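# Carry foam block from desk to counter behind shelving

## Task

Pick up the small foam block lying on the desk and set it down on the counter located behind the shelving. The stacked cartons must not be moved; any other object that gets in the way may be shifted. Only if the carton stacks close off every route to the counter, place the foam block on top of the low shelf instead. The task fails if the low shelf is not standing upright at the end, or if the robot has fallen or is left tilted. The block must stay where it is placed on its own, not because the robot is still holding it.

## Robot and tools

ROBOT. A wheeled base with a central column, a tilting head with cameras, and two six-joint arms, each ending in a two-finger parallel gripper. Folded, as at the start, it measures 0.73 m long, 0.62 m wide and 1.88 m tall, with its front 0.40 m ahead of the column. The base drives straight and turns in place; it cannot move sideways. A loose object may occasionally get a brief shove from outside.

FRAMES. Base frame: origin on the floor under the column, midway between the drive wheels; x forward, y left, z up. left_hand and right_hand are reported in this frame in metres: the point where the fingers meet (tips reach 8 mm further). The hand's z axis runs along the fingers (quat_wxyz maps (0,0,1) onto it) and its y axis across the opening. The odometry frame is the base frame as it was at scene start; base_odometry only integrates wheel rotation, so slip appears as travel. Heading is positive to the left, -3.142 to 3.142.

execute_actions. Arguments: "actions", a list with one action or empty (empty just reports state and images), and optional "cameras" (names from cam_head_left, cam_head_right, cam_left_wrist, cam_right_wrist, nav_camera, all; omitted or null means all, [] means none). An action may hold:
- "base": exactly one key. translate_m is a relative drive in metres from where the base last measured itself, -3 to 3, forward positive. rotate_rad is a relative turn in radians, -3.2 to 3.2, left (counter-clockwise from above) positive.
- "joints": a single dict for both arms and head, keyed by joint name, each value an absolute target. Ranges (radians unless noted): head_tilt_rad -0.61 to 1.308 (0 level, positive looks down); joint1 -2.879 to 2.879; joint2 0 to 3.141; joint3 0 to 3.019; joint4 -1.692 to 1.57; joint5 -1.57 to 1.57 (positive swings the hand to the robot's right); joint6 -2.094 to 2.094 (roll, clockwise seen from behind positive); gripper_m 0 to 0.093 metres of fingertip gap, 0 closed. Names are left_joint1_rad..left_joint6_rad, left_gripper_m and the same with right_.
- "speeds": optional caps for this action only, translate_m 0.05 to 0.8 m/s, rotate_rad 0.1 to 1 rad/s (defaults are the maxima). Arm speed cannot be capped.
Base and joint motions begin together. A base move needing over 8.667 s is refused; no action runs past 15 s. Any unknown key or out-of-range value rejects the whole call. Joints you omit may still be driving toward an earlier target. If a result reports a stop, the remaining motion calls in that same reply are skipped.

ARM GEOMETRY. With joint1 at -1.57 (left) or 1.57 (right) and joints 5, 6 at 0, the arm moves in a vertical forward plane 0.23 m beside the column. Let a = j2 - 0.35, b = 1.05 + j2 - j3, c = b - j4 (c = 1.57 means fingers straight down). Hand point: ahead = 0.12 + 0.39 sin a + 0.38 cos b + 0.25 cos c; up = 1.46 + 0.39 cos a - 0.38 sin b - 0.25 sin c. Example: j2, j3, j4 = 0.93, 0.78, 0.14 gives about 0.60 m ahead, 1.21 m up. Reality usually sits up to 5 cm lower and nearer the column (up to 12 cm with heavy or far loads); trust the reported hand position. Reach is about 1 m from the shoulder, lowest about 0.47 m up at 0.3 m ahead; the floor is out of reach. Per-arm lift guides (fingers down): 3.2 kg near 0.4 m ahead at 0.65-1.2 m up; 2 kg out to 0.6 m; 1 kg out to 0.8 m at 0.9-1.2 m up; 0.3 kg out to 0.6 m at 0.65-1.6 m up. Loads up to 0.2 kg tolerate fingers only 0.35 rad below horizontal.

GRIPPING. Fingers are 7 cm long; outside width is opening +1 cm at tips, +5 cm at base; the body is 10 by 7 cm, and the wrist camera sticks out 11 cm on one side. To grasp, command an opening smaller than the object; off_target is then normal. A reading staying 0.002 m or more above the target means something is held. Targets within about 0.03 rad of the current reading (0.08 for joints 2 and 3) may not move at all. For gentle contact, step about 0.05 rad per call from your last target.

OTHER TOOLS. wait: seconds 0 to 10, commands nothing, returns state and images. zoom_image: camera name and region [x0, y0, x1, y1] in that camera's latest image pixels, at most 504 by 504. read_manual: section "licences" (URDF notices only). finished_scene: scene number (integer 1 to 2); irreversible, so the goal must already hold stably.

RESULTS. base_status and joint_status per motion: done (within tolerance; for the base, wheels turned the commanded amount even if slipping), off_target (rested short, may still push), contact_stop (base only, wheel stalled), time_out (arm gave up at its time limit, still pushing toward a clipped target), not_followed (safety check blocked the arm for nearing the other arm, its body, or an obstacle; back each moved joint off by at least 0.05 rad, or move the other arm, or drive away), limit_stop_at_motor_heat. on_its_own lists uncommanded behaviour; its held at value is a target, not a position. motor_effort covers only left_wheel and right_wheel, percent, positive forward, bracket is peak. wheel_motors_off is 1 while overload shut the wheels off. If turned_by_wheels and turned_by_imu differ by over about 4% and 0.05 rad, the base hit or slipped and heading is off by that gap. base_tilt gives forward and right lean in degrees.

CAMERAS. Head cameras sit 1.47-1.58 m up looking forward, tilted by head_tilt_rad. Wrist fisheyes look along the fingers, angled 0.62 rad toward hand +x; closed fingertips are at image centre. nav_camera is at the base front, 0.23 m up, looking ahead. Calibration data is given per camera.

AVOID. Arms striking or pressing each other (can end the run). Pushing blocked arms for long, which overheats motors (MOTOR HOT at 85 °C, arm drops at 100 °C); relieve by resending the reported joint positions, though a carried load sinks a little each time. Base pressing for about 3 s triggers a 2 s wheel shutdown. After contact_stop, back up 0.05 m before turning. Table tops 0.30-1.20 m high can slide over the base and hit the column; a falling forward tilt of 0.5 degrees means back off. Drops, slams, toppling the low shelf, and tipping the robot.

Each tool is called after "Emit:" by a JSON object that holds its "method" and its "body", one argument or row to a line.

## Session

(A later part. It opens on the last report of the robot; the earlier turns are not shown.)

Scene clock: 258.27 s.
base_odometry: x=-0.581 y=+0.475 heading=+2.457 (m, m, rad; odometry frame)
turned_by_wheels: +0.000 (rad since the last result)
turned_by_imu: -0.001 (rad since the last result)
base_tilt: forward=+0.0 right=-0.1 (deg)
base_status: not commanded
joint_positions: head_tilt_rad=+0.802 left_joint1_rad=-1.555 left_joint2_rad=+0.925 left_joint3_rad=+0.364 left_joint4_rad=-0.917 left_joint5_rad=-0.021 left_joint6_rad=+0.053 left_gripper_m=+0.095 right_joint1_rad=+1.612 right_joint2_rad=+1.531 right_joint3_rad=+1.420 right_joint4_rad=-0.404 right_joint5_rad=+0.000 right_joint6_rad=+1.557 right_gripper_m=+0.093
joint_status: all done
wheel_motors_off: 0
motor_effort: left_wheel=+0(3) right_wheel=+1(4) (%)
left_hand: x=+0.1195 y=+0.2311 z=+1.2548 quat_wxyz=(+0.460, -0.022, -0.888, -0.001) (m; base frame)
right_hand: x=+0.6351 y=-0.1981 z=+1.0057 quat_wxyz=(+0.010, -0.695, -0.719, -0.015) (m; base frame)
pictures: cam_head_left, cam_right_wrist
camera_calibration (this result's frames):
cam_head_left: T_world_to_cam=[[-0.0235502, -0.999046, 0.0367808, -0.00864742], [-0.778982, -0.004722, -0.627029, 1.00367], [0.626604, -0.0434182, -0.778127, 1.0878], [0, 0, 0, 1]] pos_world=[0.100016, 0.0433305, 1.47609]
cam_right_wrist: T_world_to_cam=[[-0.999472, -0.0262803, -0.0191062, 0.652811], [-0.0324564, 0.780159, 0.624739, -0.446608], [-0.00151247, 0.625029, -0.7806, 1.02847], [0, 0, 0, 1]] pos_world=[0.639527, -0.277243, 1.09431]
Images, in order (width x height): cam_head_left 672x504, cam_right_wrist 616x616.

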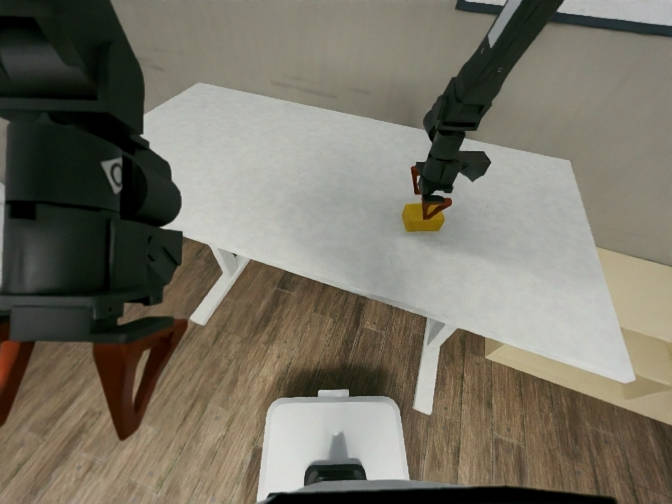

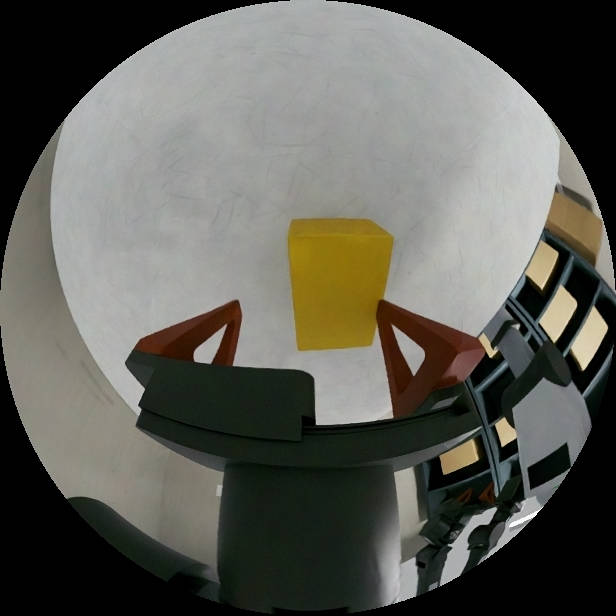

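Emit:
{"method": "execute_actions", "body": {
  "actions": [
    {"base":{"translate_m":-0.012},"speeds":{"translate_m":0.05}}
  ],
  "cameras": ["cam_right_wrist"]
}}

Scene clock: 286.03 s.
base_odometry: x=-0.572 y=+0.467 heading=+2.457 (m, m, rad; odometry frame)
turned_by_wheels: +0.000 (rad since the last result)
turned_by_imu: -0.001 (rad since the last result)
base_tilt: forward=+0.1 right=-0.1 (deg)
base_status: done
joint_positions: head_tilt_rad=+0.803 left_joint1_rad=-1.555 left_joint2_rad=+0.925 left_joint3_rad=+0.363 left_joint4_rad=-0.917 left_joint5_rad=-0.021 left_joint6_rad=+0.053 left_gripper_m=+0.095 right_joint1_rad=+1.612 right_joint2_rad=+1.536 right_joint3_rad=+1.420 right_joint4_rad=-0.404 right_joint5_rad=+0.000 right_joint6_rad=+1.557 right_gripper_m=+0.093
joint_status: not commanded
wheel_motors_off: 0
motor_effort: left_wheel=+2(32) right_wheel=+0(32) (%)
left_hand: x=+0.1189 y=+0.2311 z=+1.2550 quat_wxyz=(+0.460, -0.022, -0.888, -0.001) (m; base frame)
right_hand: x=+0.6330 y=-0.1981 z=+1.0033 quat_wxyz=(+0.011, -0.695, -0.719, -0.014) (m; base frame)
pictures: cam_right_wrist
camera_calibration (this result's frames):
cam_right_wrist: T_world_to_cam=[[-0.999545, -0.026444, -0.0145321, 0.646122], [-0.0297252, 0.780212, 0.624808, -0.447036], [-0.00518428, 0.624955, -0.780643, 1.02897], [0, 0, 0, 1]] pos_world=[0.637874, -0.277194, 1.09196]
Images, in order (width x height): cam_right_wrist 616x616.

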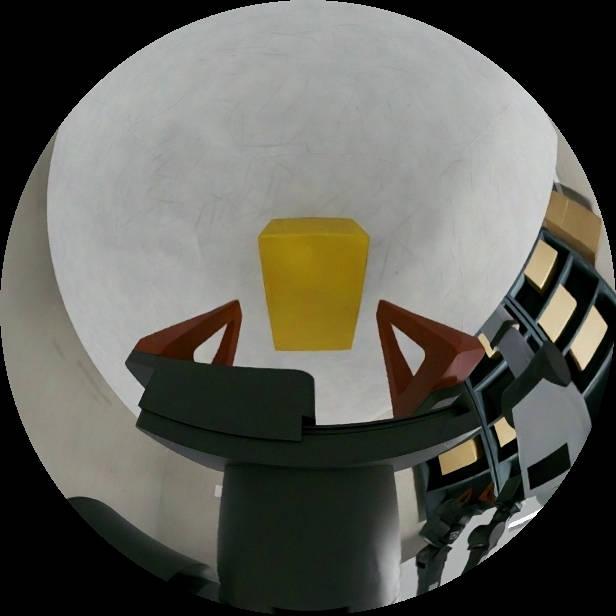

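Emit:
{"method": "execute_actions", "body": {
  "actions": [
    {"joints":{"right_joint2_rad":1.635,"right_joint3_rad":1.487,"right_joint4_rad":-0.37}}
  ],
  "cameras": ["cam_head_left","cam_right_wrist"]
}}

Scene clock: 298.97 s.
base_odometry: x=-0.572 y=+0.467 heading=+2.457 (m, m, rad; odometry frame)
turned_by_wheels: +0.000 (rad since the last result)
turned_by_imu: -0.001 (rad since the last result)
base_tilt: forward=+0.0 right=-0.1 (deg)
base_status: not commanded
joint_positions: head_tilt_rad=+0.803 left_joint1_rad=-1.555 left_joint2_rad=+0.925 left_joint3_rad=+0.363 left_joint4_rad=-0.917 left_joint5_rad=-0.021 left_joint6_rad=+0.053 left_gripper_m=+0.095 right_joint1_rad=+1.612 right_joint2_rad=+1.632 right_joint3_rad=+1.481 right_joint4_rad=-0.379 right_joint5_rad=+0.000 right_joint6_rad=+1.557 right_gripper_m=+0.093
joint_status: all done
wheel_motors_off: 0
motor_effort: left_wheel=-2(1) right_wheel=+0(1) (%)
left_hand: x=+0.1189 y=+0.2311 z=+1.2550 quat_wxyz=(+0.460, -0.022, -0.888, -0.001) (m; base frame)
right_hand: x=+0.6302 y=-0.1967 z=+0.9633 quat_wxyz=(+0.015, -0.695, -0.719, -0.010) (m; base frame)
pictures: cam_head_left, cam_right_wrist
camera_calibration (this result's frames):
cam_head_left: T_world_to_cam=[[-0.0235388, -0.999046, 0.0367881, -0.00865913], [-0.779175, -0.004722, -0.626789, 1.00331], [0.626365, -0.0434182, -0.77832, 1.08811], [0, 0, 0, 1]] pos_world=[0.0999962, 0.0433305, 1.47608]
cam_right_wrist: T_world_to_cam=[[-0.99963, -0.0267971, -0.00462064, 0.633252], [-0.0238069, 0.78033, 0.624915, -0.426991], [-0.0131403, 0.624794, -0.780679, 1.00189], [0, 0, 0, 1]] pos_world=[0.636018, -0.275812, 1.05192]
Images, in order (width x height): cam_head_left 672x504, cam_right_wrist 616x616.

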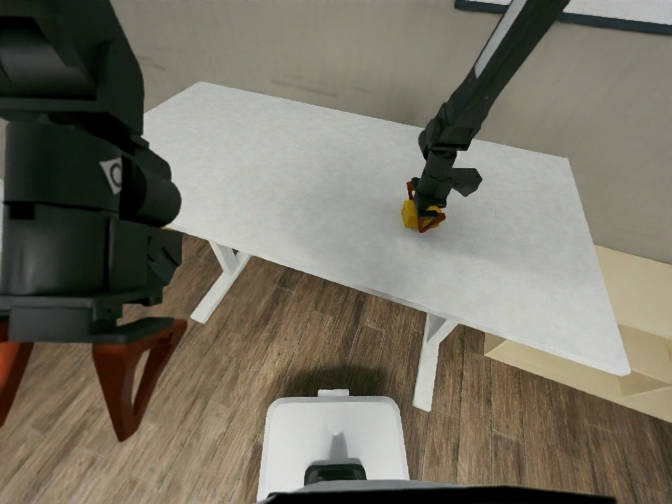

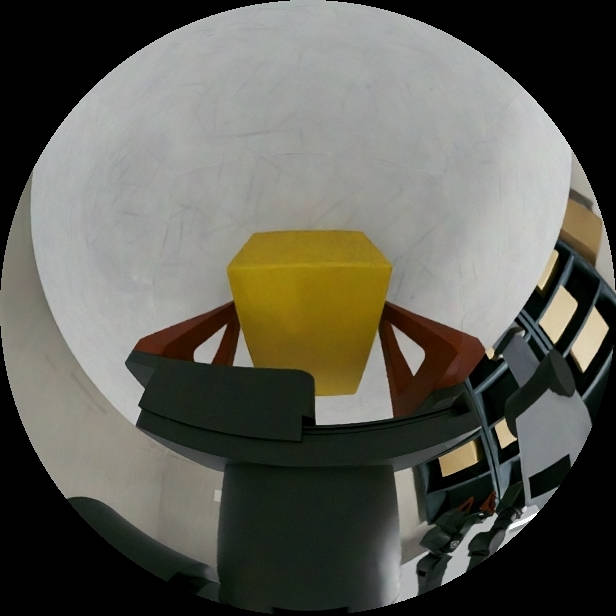

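Emit:
{"method": "execute_actions", "body": {
  "actions": [
    {"joints":{"right_gripper_m":0.04}}
  ],
  "cameras": ["cam_right_wrist"]
}}

Scene clock: 304.53 s.
base_odometry: x=-0.572 y=+0.467 heading=+2.457 (m, m, rad; odometry frame)
turned_by_wheels: +0.000 (rad since the last result)
turned_by_imu: -0.001 (rad since the last result)
base_tilt: forward=+0.0 right=-0.1 (deg)
base_status: not commanded
joint_positions: head_tilt_rad=+0.803 left_joint1_rad=-1.555 left_joint2_rad=+0.925 left_joint3_rad=+0.363 left_joint4_rad=-0.917 left_joint5_rad=-0.021 left_joint6_rad=+0.053 left_gripper_m=+0.095 right_joint1_rad=+1.612 right_joint2_rad=+1.632 right_joint3_rad=+1.481 right_joint4_rad=-0.379 right_joint5_rad=+0.000 right_joint6_rad=+1.557 right_gripper_m=+0.058
joint_status: right_gripper_m off_target (ended at +0.058, target +0.040)
wheel_motors_off: 0
motor_effort: left_wheel=-1(1) right_wheel=+0(0) (%)
left_hand: x=+0.1189 y=+0.2311 z=+1.2550 quat_wxyz=(+0.460, -0.022, -0.888, -0.001) (m; base frame)
right_hand: x=+0.6302 y=-0.1967 z=+0.9633 quat_wxyz=(+0.015, -0.695, -0.719, -0.010) (m; base frame)
pictures: cam_right_wrist
camera_calibration (this result's frames):
cam_right_wrist: T_world_to_cam=[[-0.99963, -0.0267971, -0.00462064, 0.633252], [-0.0238069, 0.78033, 0.624915, -0.426991], [-0.0131403, 0.624794, -0.780679, 1.00189], [0, 0, 0, 1]] pos_world=[0.636018, -0.275812, 1.05192]
Images, in order (width x height): cam_right_wrist 616x616.

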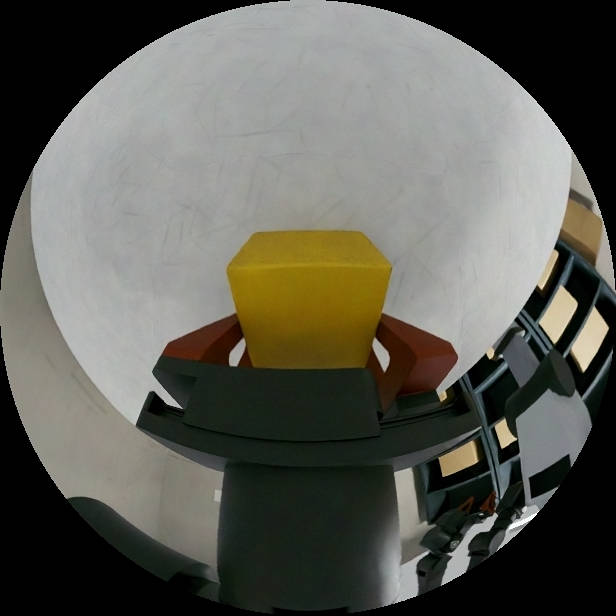

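Emit:
{"method": "execute_actions", "body": {
  "actions": [
    {"joints":{"right_joint1_rad":1.58,"right_joint2_rad":1.007,"right_joint3_rad":0.73,"right_joint4_rad":-0.243}}
  ],
  "cameras": ["cam_head_left","cam_right_wrist"]
}}

Scene clock: 317.43 s.
base_odometry: x=-0.572 y=+0.467 heading=+2.457 (m, m, rad; odometry frame)
turned_by_wheels: +0.000 (rad since the last result)
turned_by_imu: -0.001 (rad since the last result)
base_tilt: forward=+0.0 right=-0.1 (deg)
base_status: not commanded
joint_positions: head_tilt_rad=+0.803 left_joint1_rad=-1.555 left_joint2_rad=+0.925 left_joint3_rad=+0.363 left_joint4_rad=-0.917 left_joint5_rad=-0.021 left_joint6_rad=+0.053 left_gripper_m=+0.095 right_joint1_rad=+1.586 right_joint2_rad=+1.002 right_joint3_rad=+0.717 right_joint4_rad=-0.257 right_joint5_rad=+0.000 right_joint6_rad=+1.557 right_gripper_m=+0.058
joint_status: all done
wheel_motors_off: 0
motor_effort: left_wheel=+1(0) right_wheel=+1(1) (%)
left_hand: x=+0.1189 y=+0.2311 z=+1.2550 quat_wxyz=(+0.460, -0.022, -0.888, -0.001) (m; base frame)
right_hand: x=+0.4442 y=-0.2185 z=+1.1443 quat_wxyz=(+0.011, -0.700, -0.714, +0.002) (m; base frame)
pictures: cam_head_left, cam_right_wrist
camera_calibration (this result's frames):
cam_head_left: T_world_to_cam=[[-0.0235388, -0.999046, 0.0367881, -0.00865913], [-0.779175, -0.004722, -0.626789, 1.00331], [0.626365, -0.0434182, -0.77832, 1.08811], [0, 0, 0, 1]] pos_world=[0.0999962, 0.0433305, 1.47608]
cam_right_wrist: T_world_to_cam=[[-0.999874, -0.0138889, 0.00765937, 0.436393], [-0.00637347, 0.794038, 0.607834, -0.51279], [-0.014524, 0.607709, -0.794027, 1.16649], [0, 0, 0, 1]] pos_world=[0.450012, -0.295652, 1.23458]
Images, in order (width x height): cam_head_left 672x504, cam_right_wrist 616x616.

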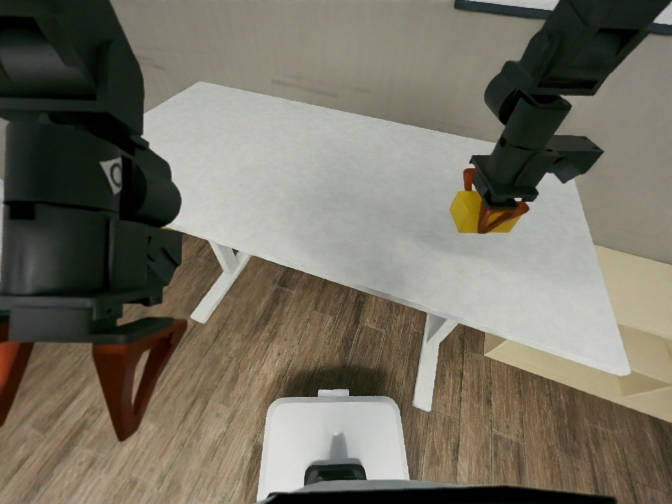

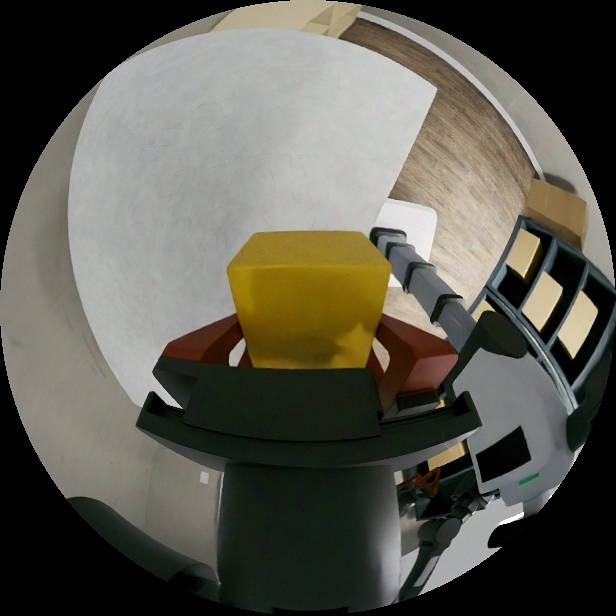

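Emit:
{"method": "execute_actions", "body": {
  "actions": [
    {"base":{"translate_m":-0.4},"joints":{"head_tilt_rad":0.45},"speeds":{"translate_m":0.5}}
  ],
  "cameras": []
}}

Emit:
{"method": "execute_actions", "body": {
  "actions": [
    {"base":{"rotate_rad":-2.02},"speeds":{"rotate_rad":0.7}}
  ],
  "cameras": ["cam_head_left","cam_head_right","nav_camera"]
}}

Scene clock: 336.03 s.
base_odometry: x=-0.262 y=+0.214 heading=+2.457 (m, m, rad; odometry frame)
turned_by_wheels: +0.000 (rad since the last result)
turned_by_imu: +0.000 (rad since the last result)
base_tilt: forward=+0.0 right=-0.1 (deg)
base_status: done
joint_positions: head_tilt_rad=+0.468 left_joint1_rad=-1.555 left_joint2_rad=+0.925 left_joint3_rad=+0.362 left_joint4_rad=-0.917 left_joint5_rad=-0.021 left_joint6_rad=+0.053 left_gripper_m=+0.095 right_joint1_rad=+1.586 right_joint2_rad=+1.002 right_joint3_rad=+0.722 right_joint4_rad=-0.255 right_joint5_rad=+0.000 right_joint6_rad=+1.557 right_gripper_m=+0.058
joint_status: all done
wheel_motors_off: 0
motor_effort: left_wheel=-1(47) right_wheel=-2(42) (%)
left_hand: x=+0.1183 y=+0.2311 z=+1.2552 quat_wxyz=(+0.461, -0.022, -0.887, -0.001) (m; base frame)
right_hand: x=+0.4477 y=-0.2184 z=+1.1446 quat_wxyz=(+0.009, -0.700, -0.714, -0.001) (m; base frame)
pictures: none
No camera images: the call's "cameras" was empty. Leave "cameras" out to get every camera's image.

Scene clock: 339.93 s.
base_odometry: x=-0.262 y=+0.214 heading=+0.438 (m, m, rad; odometry frame)
turned_by_wheels: -2.019 (rad since the last result)
turned_by_imu: -2.002 (rad since the last result)
base_tilt: forward=+0.0 right=-0.1 (deg)
base_status: done
joint_positions: head_tilt_rad=+0.468 left_joint1_rad=-1.555 left_joint2_rad=+0.925 left_joint3_rad=+0.362 left_joint4_rad=-0.917 left_joint5_rad=-0.021 left_joint6_rad=+0.053 left_gripper_m=+0.095 right_joint1_rad=+1.586 right_joint2_rad=+1.002 right_joint3_rad=+0.722 right_joint4_rad=-0.255 right_joint5_rad=+0.000 right_joint6_rad=+1.557 right_gripper_m=+0.058
joint_status: not commanded
wheel_motors_off: 0
motor_effort: left_wheel=+5(40) right_wheel=-4(43) (%)
left_hand: x=+0.1183 y=+0.2311 z=+1.2552 quat_wxyz=(+0.461, -0.022, -0.887, -0.001) (m; base frame)
right_hand: x=+0.4477 y=-0.2184 z=+1.1446 quat_wxyz=(+0.009, -0.700, -0.714, -0.001) (m; base frame)
pictures: cam_head_left, cam_head_right, nav_camera
camera_calibration (this result's frames):
cam_head_left: T_world_to_cam=[[-0.0343104, -0.999046, 0.0270228, 0.00691794], [-0.530252, -0.004722, -0.847827, 1.33126], [0.847146, -0.0434182, -0.529584, 0.694015], [0, 0, 0, 1]] pos_world=[0.118209, 0.0433305, 1.49603]
cam_head_right: T_world_to_cam=[[-0.0289774, -0.999219, 0.0268592, -0.0856881], [-0.537063, -0.00709884, -0.843512, 1.329], [0.843044, -0.0388679, -0.536438, 0.706592], [0, 0, 0, 1]] pos_world=[0.115589, -0.0487231, 1.50238]
Images, in order (width x height): cam_head_left 672x504, cam_head_right 672x504, nav_camera 672x504.

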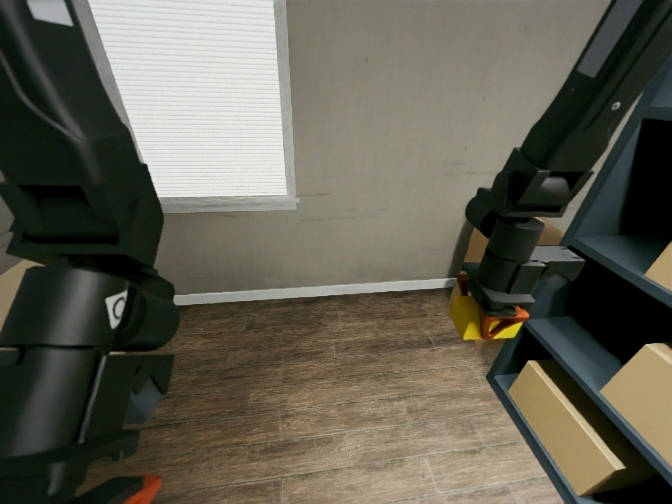

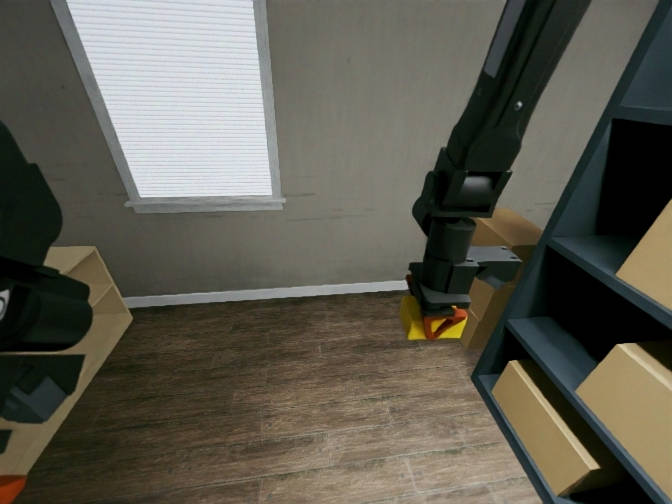

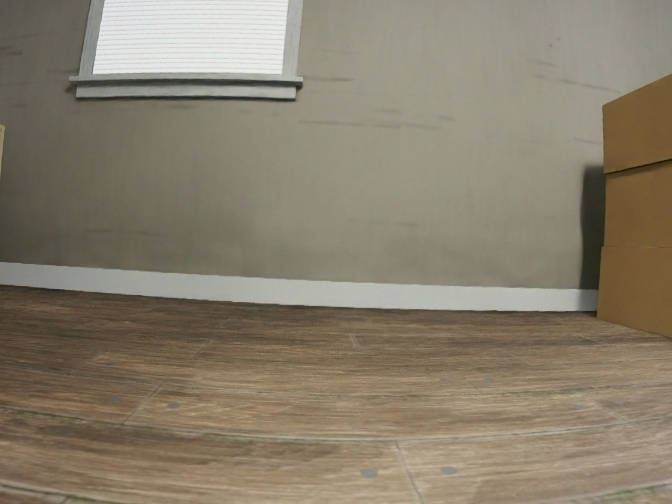

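Emit:
{"method": "execute_actions", "body": {
  "actions": [
    {"base":{"translate_m":1.15},"speeds":{"translate_m":0.5}}
  ],
  "cameras": []
}}

Emit:
{"method": "execute_actions", "body": {
  "actions": [
    {"base":{"rotate_rad":-1.35},"speeds":{"rotate_rad":0.6}}
  ],
  "cameras": ["cam_head_left","cam_head_right","nav_camera"]
}}

Scene clock: 357.60 s.
base_odometry: x=+0.780 y=+0.701 heading=+0.438 (m, m, rad; odometry frame)
turned_by_wheels: +0.000 (rad since the last result)
turned_by_imu: -0.003 (rad since the last result)
base_tilt: forward=+0.1 right=-0.1 (deg)
base_status: done
joint_positions: head_tilt_rad=+0.468 left_joint1_rad=-1.555 left_joint2_rad=+0.925 left_joint3_rad=+0.364 left_joint4_rad=-0.917 left_joint5_rad=-0.021 left_joint6_rad=+0.053 left_gripper_m=+0.095 right_joint1_rad=+1.586 right_joint2_rad=+1.003 right_joint3_rad=+0.725 right_joint4_rad=-0.255 right_joint5_rad=+0.000 right_joint6_rad=+1.557 right_gripper_m=+0.058
joint_status: not commanded
wheel_motors_off: 0
motor_effort: left_wheel=+1(54) right_wheel=+0(55) (%)
left_hand: x=+0.1195 y=+0.2311 z=+1.2548 quat_wxyz=(+0.460, -0.022, -0.888, -0.001) (m; base frame)
right_hand: x=+0.4494 y=-0.2184 z=+1.1446 quat_wxyz=(+0.008, -0.700, -0.714, -0.001) (m; base frame)
pictures: none
No camera images: the call's "cameras" was empty. Leave "cameras" out to get every camera's image.

Scene clock: 360.77 s.
base_odometry: x=+0.780 y=+0.701 heading=-0.912 (m, m, rad; odometry frame)
turned_by_wheels: -1.349 (rad since the last result)
turned_by_imu: -1.336 (rad since the last result)
base_tilt: forward=+0.0 right=-0.1 (deg)
base_status: done
joint_positions: head_tilt_rad=+0.468 left_joint1_rad=-1.555 left_joint2_rad=+0.925 left_joint3_rad=+0.364 left_joint4_rad=-0.917 left_joint5_rad=-0.021 left_joint6_rad=+0.053 left_gripper_m=+0.095 right_joint1_rad=+1.586 right_joint2_rad=+1.003 right_joint3_rad=+0.725 right_joint4_rad=-0.255 right_joint5_rad=+0.000 right_joint6_rad=+1.557 right_gripper_m=+0.058
joint_status: not commanded
wheel_motors_off: 0
motor_effort: left_wheel=+3(42) right_wheel=-4(53) (%)
left_hand: x=+0.1195 y=+0.2311 z=+1.2548 quat_wxyz=(+0.460, -0.022, -0.888, -0.001) (m; base frame)
right_hand: x=+0.4494 y=-0.2184 z=+1.1446 quat_wxyz=(+0.008, -0.700, -0.714, -0.001) (m; base frame)
pictures: cam_head_left, cam_head_right, nav_camera
camera_calibration (this result's frames):
cam_head_left: T_world_to_cam=[[-0.0343151, -0.999046, 0.0270169, 0.00692728], [-0.530106, -0.004722, -0.847918, 1.33139], [0.847237, -0.0434182, -0.529438, 0.693785], [0, 0, 0, 1]] pos_world=[0.118217, 0.0433305, 1.49604]
cam_head_right: T_world_to_cam=[[-0.0289821, -0.999219, 0.0268542, -0.0856802], [-0.536918, -0.00709884, -0.843605, 1.32914], [0.843137, -0.0388679, -0.536293, 0.706363], [0, 0, 0, 1]] pos_world=[0.115595, -0.0487231, 1.50239]
Images, in order (width x height): cam_head_left 672x504, cam_head_right 672x504, nav_camera 672x504.

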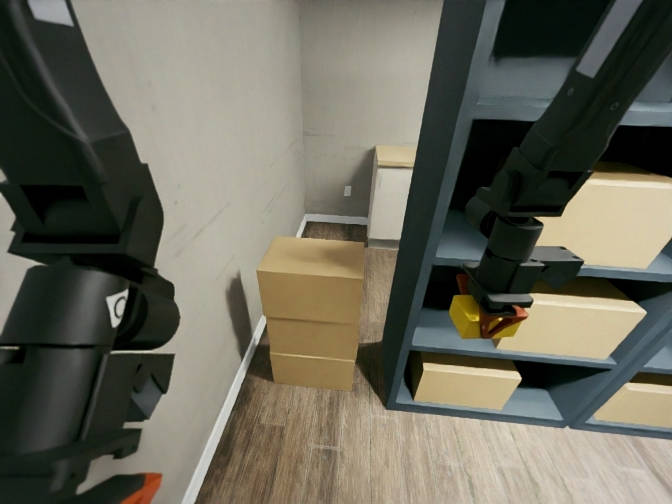

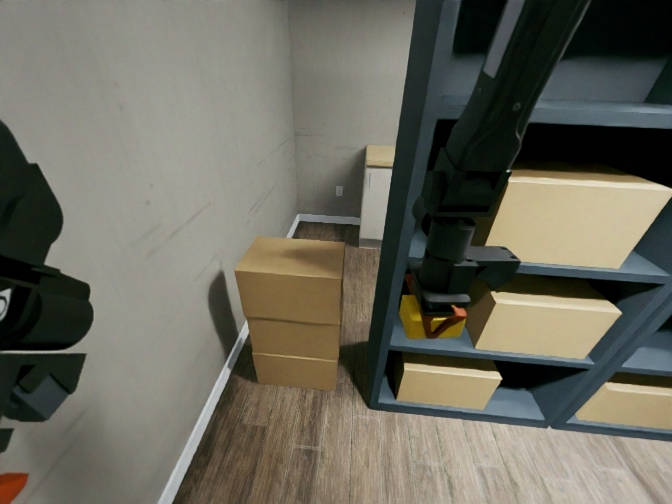

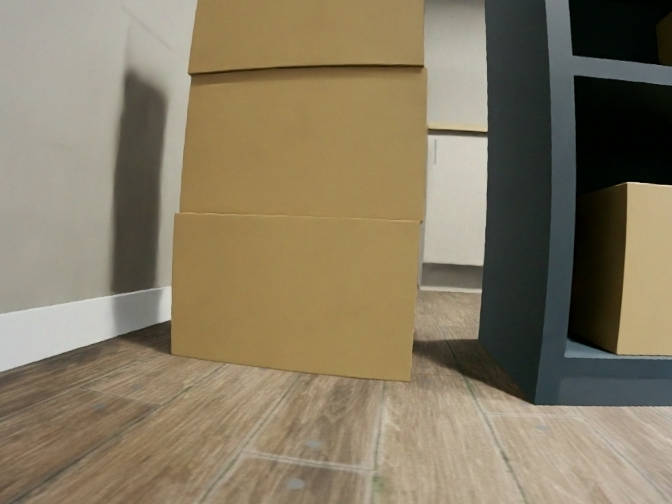

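Emit:
{"method": "execute_actions", "body": {
  "actions": [
    {"base":{"rotate_rad":-1.0},"joints":{"head_tilt_rad":0.3},"speeds":{"rotate_rad":0.6}}
  ],
  "cameras": ["cam_head_left","cam_head_right","nav_camera"]
}}

Scene clock: 384.10 s.
base_odometry: x=+0.780 y=+0.701 heading=-1.911 (m, m, rad; odometry frame)
turned_by_wheels: -0.999 (rad since the last result)
turned_by_imu: -0.992 (rad since the last result)
base_tilt: forward=+0.0 right=-0.1 (deg)
base_status: done
joint_positions: head_tilt_rad=+0.319 left_joint1_rad=-1.555 left_joint2_rad=+0.925 left_joint3_rad=+0.364 left_joint4_rad=-0.917 left_joint5_rad=-0.021 left_joint6_rad=+0.053 left_gripper_m=+0.095 right_joint1_rad=+1.586 right_joint2_rad=+1.003 right_joint3_rad=+0.725 right_joint4_rad=-0.255 right_joint5_rad=+0.000 right_joint6_rad=+1.557 right_gripper_m=+0.058
joint_status: all done
wheel_motors_off: 0
motor_effort: left_wheel=+3(28) right_wheel=-5(31) (%)
left_hand: x=+0.1195 y=+0.2311 z=+1.2548 quat_wxyz=(+0.460, -0.022, -0.888, -0.001) (m; base frame)
right_hand: x=+0.4494 y=-0.2184 z=+1.1446 quat_wxyz=(+0.008, -0.700, -0.714, -0.001) (m; base frame)
pictures: cam_head_left, cam_head_right, nav_camera
camera_calibration (this result's frames):
cam_head_left: T_world_to_cam=[[-0.03794, -0.999046, 0.0216332, 0.0153994], [-0.398595, -0.004722, -0.917115, 1.43138], [0.916342, -0.0434182, -0.398035, 0.48797], [0, 0, 0, 1]] pos_world=[0.123978, 0.0433305, 1.50664]
cam_head_right: T_world_to_cam=[[-0.0326417, -0.999219, 0.0222626, -0.0784262], [-0.405971, -0.00709884, -0.913858, 1.43078], [0.913303, -0.0388679, -0.405422, 0.501314], [0, 0, 0, 1]] pos_world=[0.120445, -0.0487231, 1.51252]
Images, in order (width x height): cam_head_left 672x504, cam_head_right 672x504, nav_camera 672x504.

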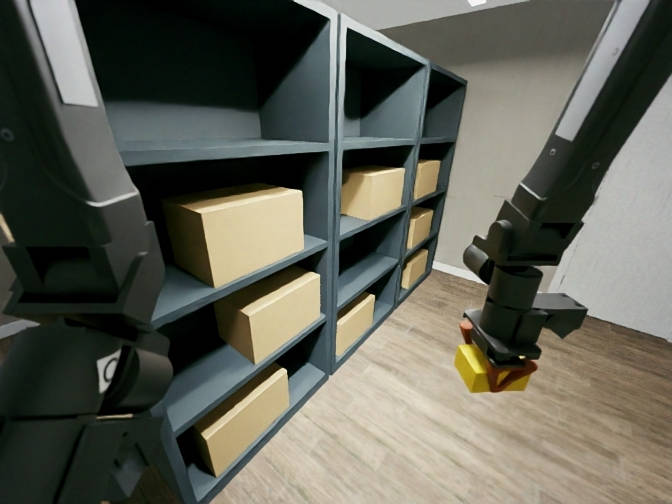

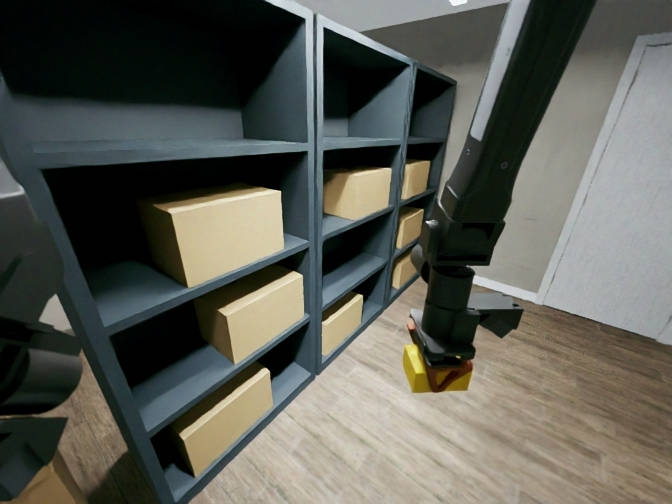

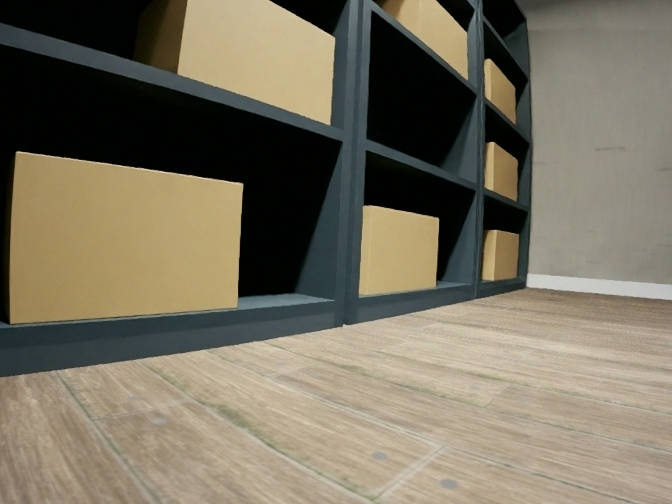

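Emit:
{"method": "execute_actions", "body": {
  "actions": [
    {"base":{"rotate_rad":-2.31},"joints":{"head_tilt_rad":0.6},"speeds":{"rotate_rad":0.7}}
  ],
  "cameras": ["cam_head_left","cam_head_right","nav_camera"]
}}

Scene clock: 433.10 s.
base_odometry: x=+0.780 y=+0.701 heading=+2.064 (m, m, rad; odometry frame)
turned_by_wheels: -2.309 (rad since the last result)
turned_by_imu: -2.292 (rad since the last result)
base_tilt: forward=+0.0 right=-0.1 (deg)
base_status: done
joint_positions: head_tilt_rad=+0.603 left_joint1_rad=-1.555 left_joint2_rad=+0.925 left_joint3_rad=+0.364 left_joint4_rad=-0.917 left_joint5_rad=-0.021 left_joint6_rad=+0.053 left_gripper_m=+0.095 right_joint1_rad=+1.586 right_joint2_rad=+1.003 right_joint3_rad=+0.725 right_joint4_rad=-0.255 right_joint5_rad=+0.000 right_joint6_rad=+1.557 right_gripper_m=+0.058
joint_status: all done
wheel_motors_off: 0
motor_effort: left_wheel=+5(31) right_wheel=-5(29) (%)
left_hand: x=+0.1195 y=+0.2311 z=+1.2548 quat_wxyz=(+0.460, -0.022, -0.888, -0.001) (m; base frame)
right_hand: x=+0.4494 y=-0.2184 z=+1.1446 quat_wxyz=(+0.008, -0.700, -0.714, -0.001) (m; base frame)
pictures: cam_head_left, cam_head_right, nav_camera
camera_calibration (this result's frames):
cam_head_left: T_world_to_cam=[[-0.0303553, -0.999046, 0.0314006, -0.0000216056], [-0.639684, -0.004722, -0.768624, 1.21476], [0.768039, -0.0434182, -0.63893, 0.866363], [0, 0, 0, 1]] pos_world=[0.11166, 0.0433305, 1.48724]
cam_head_right: T_world_to_cam=[[-0.025093, -0.999219, 0.0305197, -0.0915195], [-0.645851, -0.00709884, -0.76343, 1.21112], [0.763051, -0.0388679, -0.645169, 0.878036], [0, 0, 0, 1]] pos_world=[0.109919, -0.0487231, 1.49388]
Images, in order (width x height): cam_head_left 672x504, cam_head_right 672x504, nav_camera 672x504.

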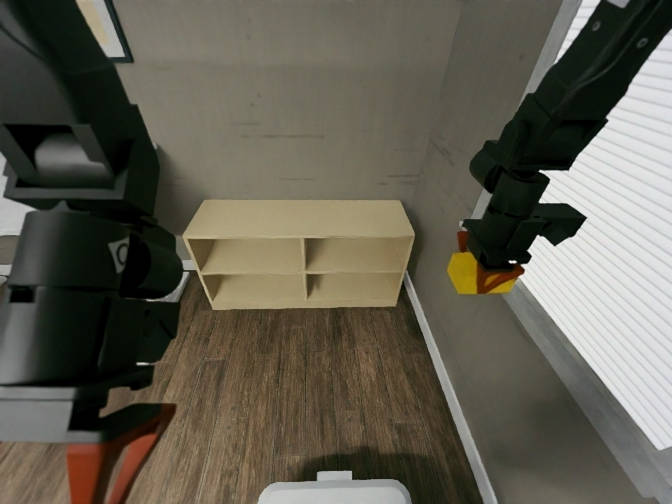

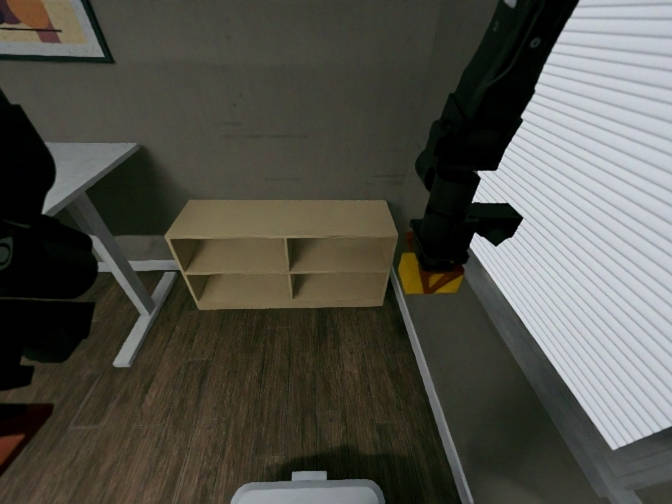

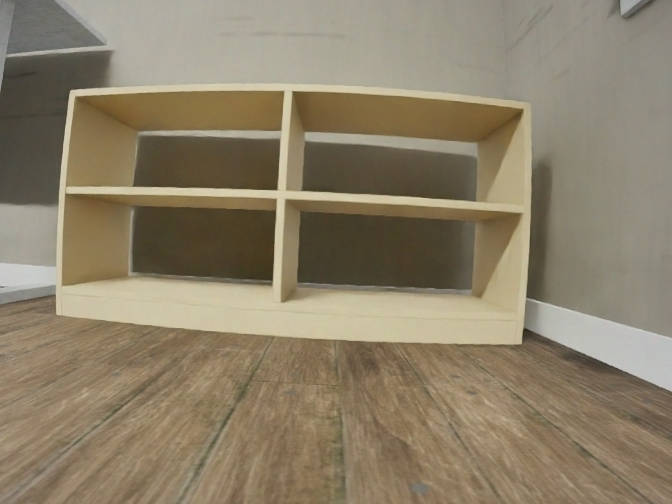

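Emit:
{"method": "execute_actions", "body": {
  "actions": [
    {"base":{"translate_m":0.8},"joints":{"head_tilt_rad":1.0},"speeds":{"translate_m":0.4}}
  ],
  "cameras": ["cam_head_left","cam_head_right","nav_camera"]
}}

Scene clock: 452.73 s.
base_odometry: x=+0.401 y=+1.406 heading=+2.063 (m, m, rad; odometry frame)
turned_by_wheels: +0.000 (rad since the last result)
turned_by_imu: -0.002 (rad since the last result)
base_tilt: forward=+0.0 right=-0.1 (deg)
base_status: done
joint_positions: head_tilt_rad=+1.000 left_joint1_rad=-1.555 left_joint2_rad=+0.925 left_joint3_rad=+0.364 left_joint4_rad=-0.917 left_joint5_rad=-0.021 left_joint6_rad=+0.053 left_gripper_m=+0.095 right_joint1_rad=+1.586 right_joint2_rad=+1.003 right_joint3_rad=+0.727 right_joint4_rad=-0.254 right_joint5_rad=+0.000 right_joint6_rad=+1.557 right_gripper_m=+0.058
joint_status: all done
wheel_motors_off: 0
motor_effort: left_wheel=-1(54) right_wheel=+0(50) (%)
left_hand: x=+0.1195 y=+0.2311 z=+1.2548 quat_wxyz=(+0.460, -0.022, -0.888, -0.001) (m; base frame)
right_hand: x=+0.4506 y=-0.2184 z=+1.1447 quat_wxyz=(+0.007, -0.700, -0.714, -0.002) (m; base frame)
pictures: cam_head_left, cam_head_right, nav_camera
camera_calibration (this result's frames):
cam_head_left: T_world_to_cam=[[-0.0158508, -0.999046, 0.0406964, -0.0150623], [-0.887151, -0.004722, -0.461455, 0.754092], [0.461207, -0.0434182, -0.88623, 1.26255], [0, 0, 0, 1]] pos_world=[0.08646, 0.0433305, 1.4675]
cam_head_right: T_world_to_cam=[[-0.0113386, -0.999219, 0.037849, -0.103494], [-0.890831, -0.00709884, -0.45428, 0.747275], [0.454194, -0.0388679, -0.890054, 1.2706], [0, 0, 0, 1]] pos_world=[0.087422, -0.0487231, 1.4743]
Images, in order (width x height): cam_head_left 672x504, cam_head_right 672x504, nav_camera 672x504.

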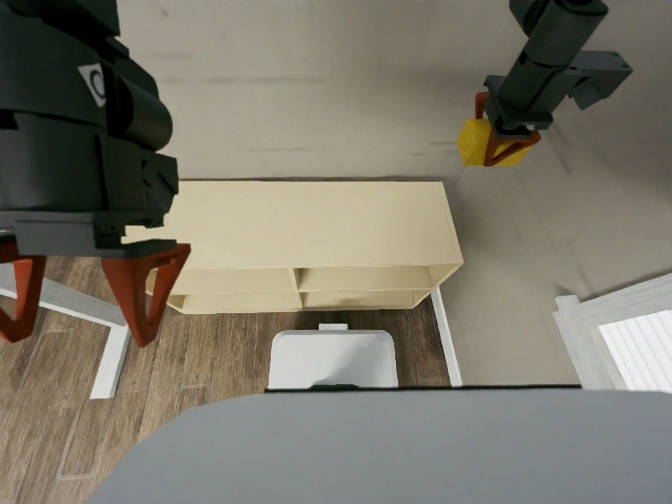

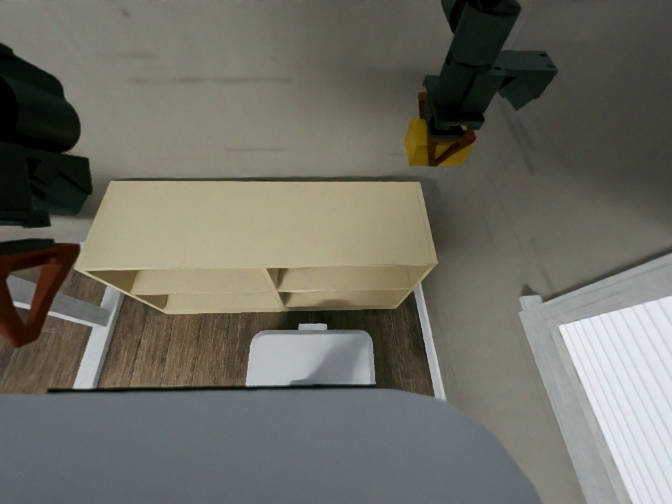

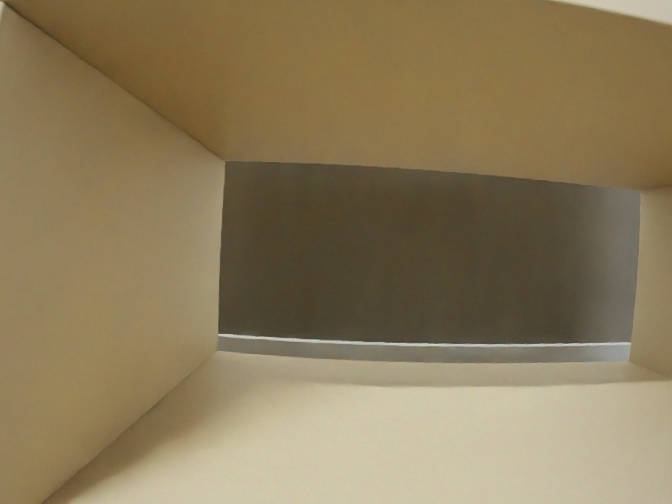

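Emit:
{"method": "execute_actions", "body": {
  "actions": [
    {"joints":{"right_joint2_rad":2.235,"right_joint3_rad":1.951,"right_joint4_rad":-0.236}}
  ],
  "cameras": ["cam_head_left","cam_head_right","cam_right_wrist"]
}}

Scene clock: 469.30 s.
base_odometry: x=+0.401 y=+1.406 heading=+2.063 (m, m, rad; odometry frame)
turned_by_wheels: +0.000 (rad since the last result)
turned_by_imu: -0.001 (rad since the last result)
base_tilt: forward=+0.0 right=-0.1 (deg)
base_status: not commanded
joint_positions: head_tilt_rad=+1.000 left_joint1_rad=-1.555 left_joint2_rad=+0.925 left_joint3_rad=+0.364 left_joint4_rad=-0.917 left_joint5_rad=-0.021 left_joint6_rad=+0.053 left_gripper_m=+0.095 right_joint1_rad=+1.586 right_joint2_rad=+2.250 right_joint3_rad=+1.939 right_joint4_rad=-0.241 right_joint5_rad=+0.000 right_joint6_rad=+1.557 right_gripper_m=+0.058
joint_status: all done
wheel_motors_off: 0
motor_effort: left_wheel=+1(4) right_wheel=+0(1) (%)
left_hand: x=+0.1195 y=+0.2311 z=+1.2548 quat_wxyz=(+0.460, -0.022, -0.888, -0.001) (m; base frame)
right_hand: x=+0.5610 y=-0.2118 z=+0.7115 quat_wxyz=(+0.015, -0.699, -0.714, +0.005) (m; base frame)
pictures: cam_head_left, cam_head_right, cam_right_wrist
camera_calibration (this result's frames):
cam_head_left: T_world_to_cam=[[-0.0158508, -0.999046, 0.0406964, -0.0150623], [-0.887151, -0.004722, -0.461455, 0.754092], [0.461206, -0.0434182, -0.88623, 1.26255], [0, 0, 0, 1]] pos_world=[0.08646, 0.0433305, 1.4675]
cam_head_right: T_world_to_cam=[[-0.0113386, -0.999219, 0.037849, -0.103494], [-0.890831, -0.00709884, -0.45428, 0.747275], [0.454194, -0.0388679, -0.890055, 1.2706], [0, 0, 0, 1]] pos_world=[0.087422, -0.0487231, 1.4743]
cam_right_wrist: T_world_to_cam=[[-0.99974, -0.0140248, 0.0179572, 0.549198], [-0.000222434, 0.794086, 0.607805, -0.257637], [-0.0227839, 0.607643, -0.793883, 0.824958], [0, 0, 0, 1]] pos_world=[0.567794, -0.288992, 0.801652]
Images, in order (width x height): cam_head_left 672x504, cam_head_right 672x504, cam_right_wrist 616x616.

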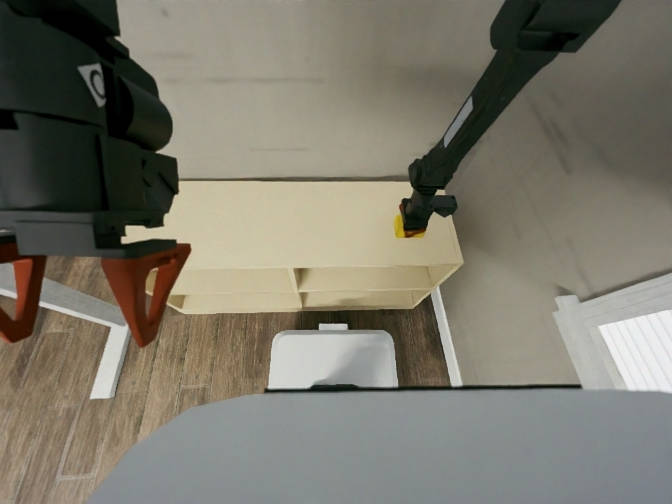

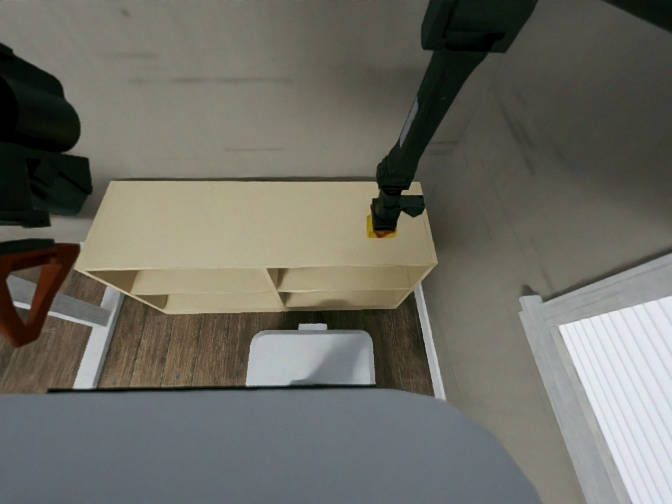

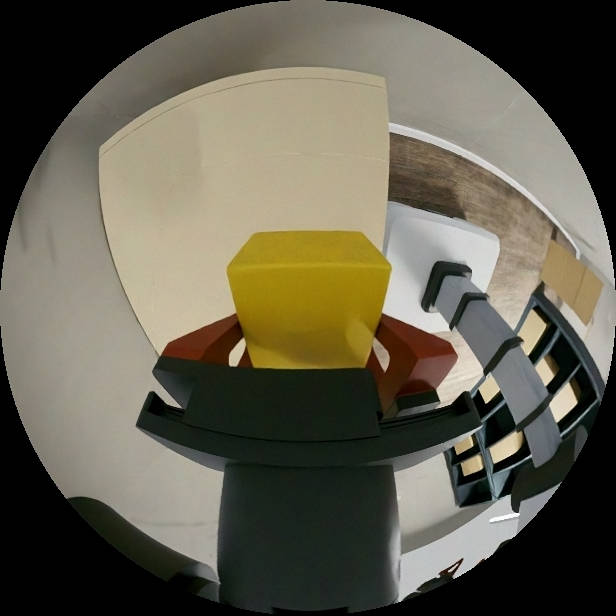

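Emit:
{"method": "execute_actions", "body": {
  "actions": [
    {"base":{"translate_m":0.04},"speeds":{"translate_m":0.05}}
  ],
  "cameras": []
}}

Emit:
{"method": "execute_actions", "body": {
  "actions": [
    {"joints":{"right_joint2_rad":2.43,"right_joint3_rad":2.21,"right_joint4_rad":-0.31}}
  ],
  "cameras": ["cam_head_right","cam_right_wrist"]
}}

Scene clock: 494.07 s.
base_odometry: x=+0.383 y=+1.442 heading=+2.063 (m, m, rad; odometry frame)
turned_by_wheels: +0.000 (rad since the last result)
turned_by_imu: -0.001 (rad since the last result)
base_tilt: forward=+0.0 right=+0.0 (deg)
base_status: done
joint_positions: head_tilt_rad=+1.001 left_joint1_rad=-1.555 left_joint2_rad=+0.925 left_joint3_rad=+0.364 left_joint4_rad=-0.917 left_joint5_rad=-0.021 left_joint6_rad=+0.053 left_gripper_m=+0.095 right_joint1_rad=+1.586 right_joint2_rad=+2.247 right_joint3_rad=+1.944 right_joint4_rad=-0.241 right_joint5_rad=+0.000 right_joint6_rad=+1.557 right_gripper_m=+0.058
joint_status: not commanded
wheel_motors_off: 0
motor_effort: left_wheel=-2(30) right_wheel=+0(39) (%)
left_hand: x=+0.1193 y=+0.2311 z=+1.2548 quat_wxyz=(+0.460, -0.022, -0.888, -0.001) (m; base frame)
right_hand: x=+0.5664 y=-0.2118 z=+0.7132 quat_wxyz=(+0.012, -0.700, -0.714, +0.002) (m; base frame)
pictures: none
No camera images: the call's "cameras" was empty. Leave "cameras" out to get every camera's image.

Scene clock: 495.20 s.
base_odometry: x=+0.383 y=+1.442 heading=+2.063 (m, m, rad; odometry frame)
turned_by_wheels: +0.000 (rad since the last result)
turned_by_imu: +0.000 (rad since the last result)
base_tilt: forward=+0.0 right=-0.1 (deg)
base_status: not commanded
joint_positions: head_tilt_rad=+1.001 left_joint1_rad=-1.555 left_joint2_rad=+0.925 left_joint3_rad=+0.364 left_joint4_rad=-0.917 left_joint5_rad=-0.021 left_joint6_rad=+0.053 left_gripper_m=+0.095 right_joint1_rad=+1.586 right_joint2_rad=+2.439 right_joint3_rad=+2.193 right_joint4_rad=-0.299 right_joint5_rad=+0.000 right_joint6_rad=+1.557 right_gripper_m=+0.058
joint_status: all done
wheel_motors_off: 0
motor_effort: left_wheel=-3(1) right_wheel=+0(1) (%)
left_hand: x=+0.1193 y=+0.2311 z=+1.2548 quat_wxyz=(+0.460, -0.022, -0.888, -0.001) (m; base frame)
right_hand: x=+0.5570 y=-0.2110 z=+0.6513 quat_wxyz=(+0.012, -0.700, -0.714, +0.002) (m; base frame)
pictures: cam_head_right, cam_right_wrist
camera_calibration (this result's frames):
cam_head_right: T_world_to_cam=[[-0.0113217, -0.999219, 0.037854, -0.103503], [-0.891032, -0.00709884, -0.453884, 0.746676], [0.453799, -0.0388679, -0.890256, 1.27093], [0, 0, 0, 1]] pos_world=[0.0873928, -0.0487231, 1.47428]
cam_right_wrist: T_world_to_cam=[[-0.999854, -0.0139191, 0.00994789, 0.55158], [-0.00500655, 0.794049, 0.607833, -0.219058], [-0.0163596, 0.607694, -0.794002, 0.773168], [0, 0, 0, 1]] pos_world=[0.563052, -0.288229, 0.741561]
Images, in order (width x height): cam_head_right 672x504, cam_right_wrist 616x616.

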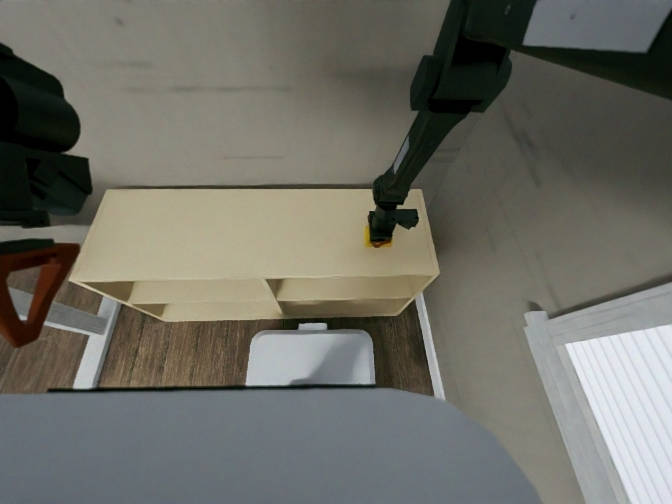

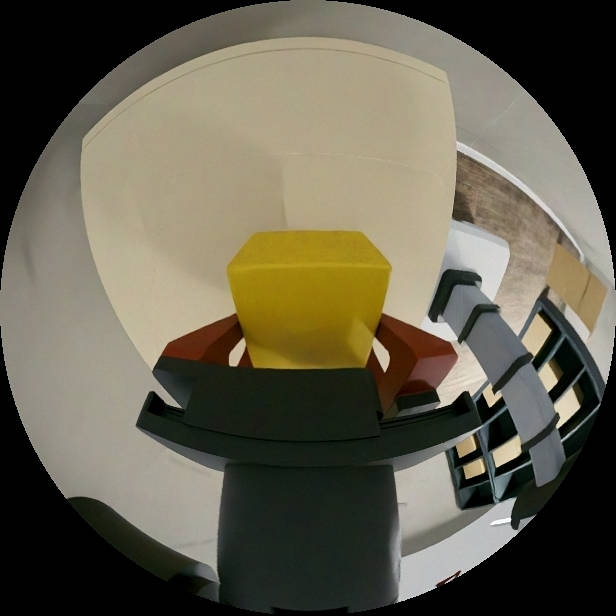

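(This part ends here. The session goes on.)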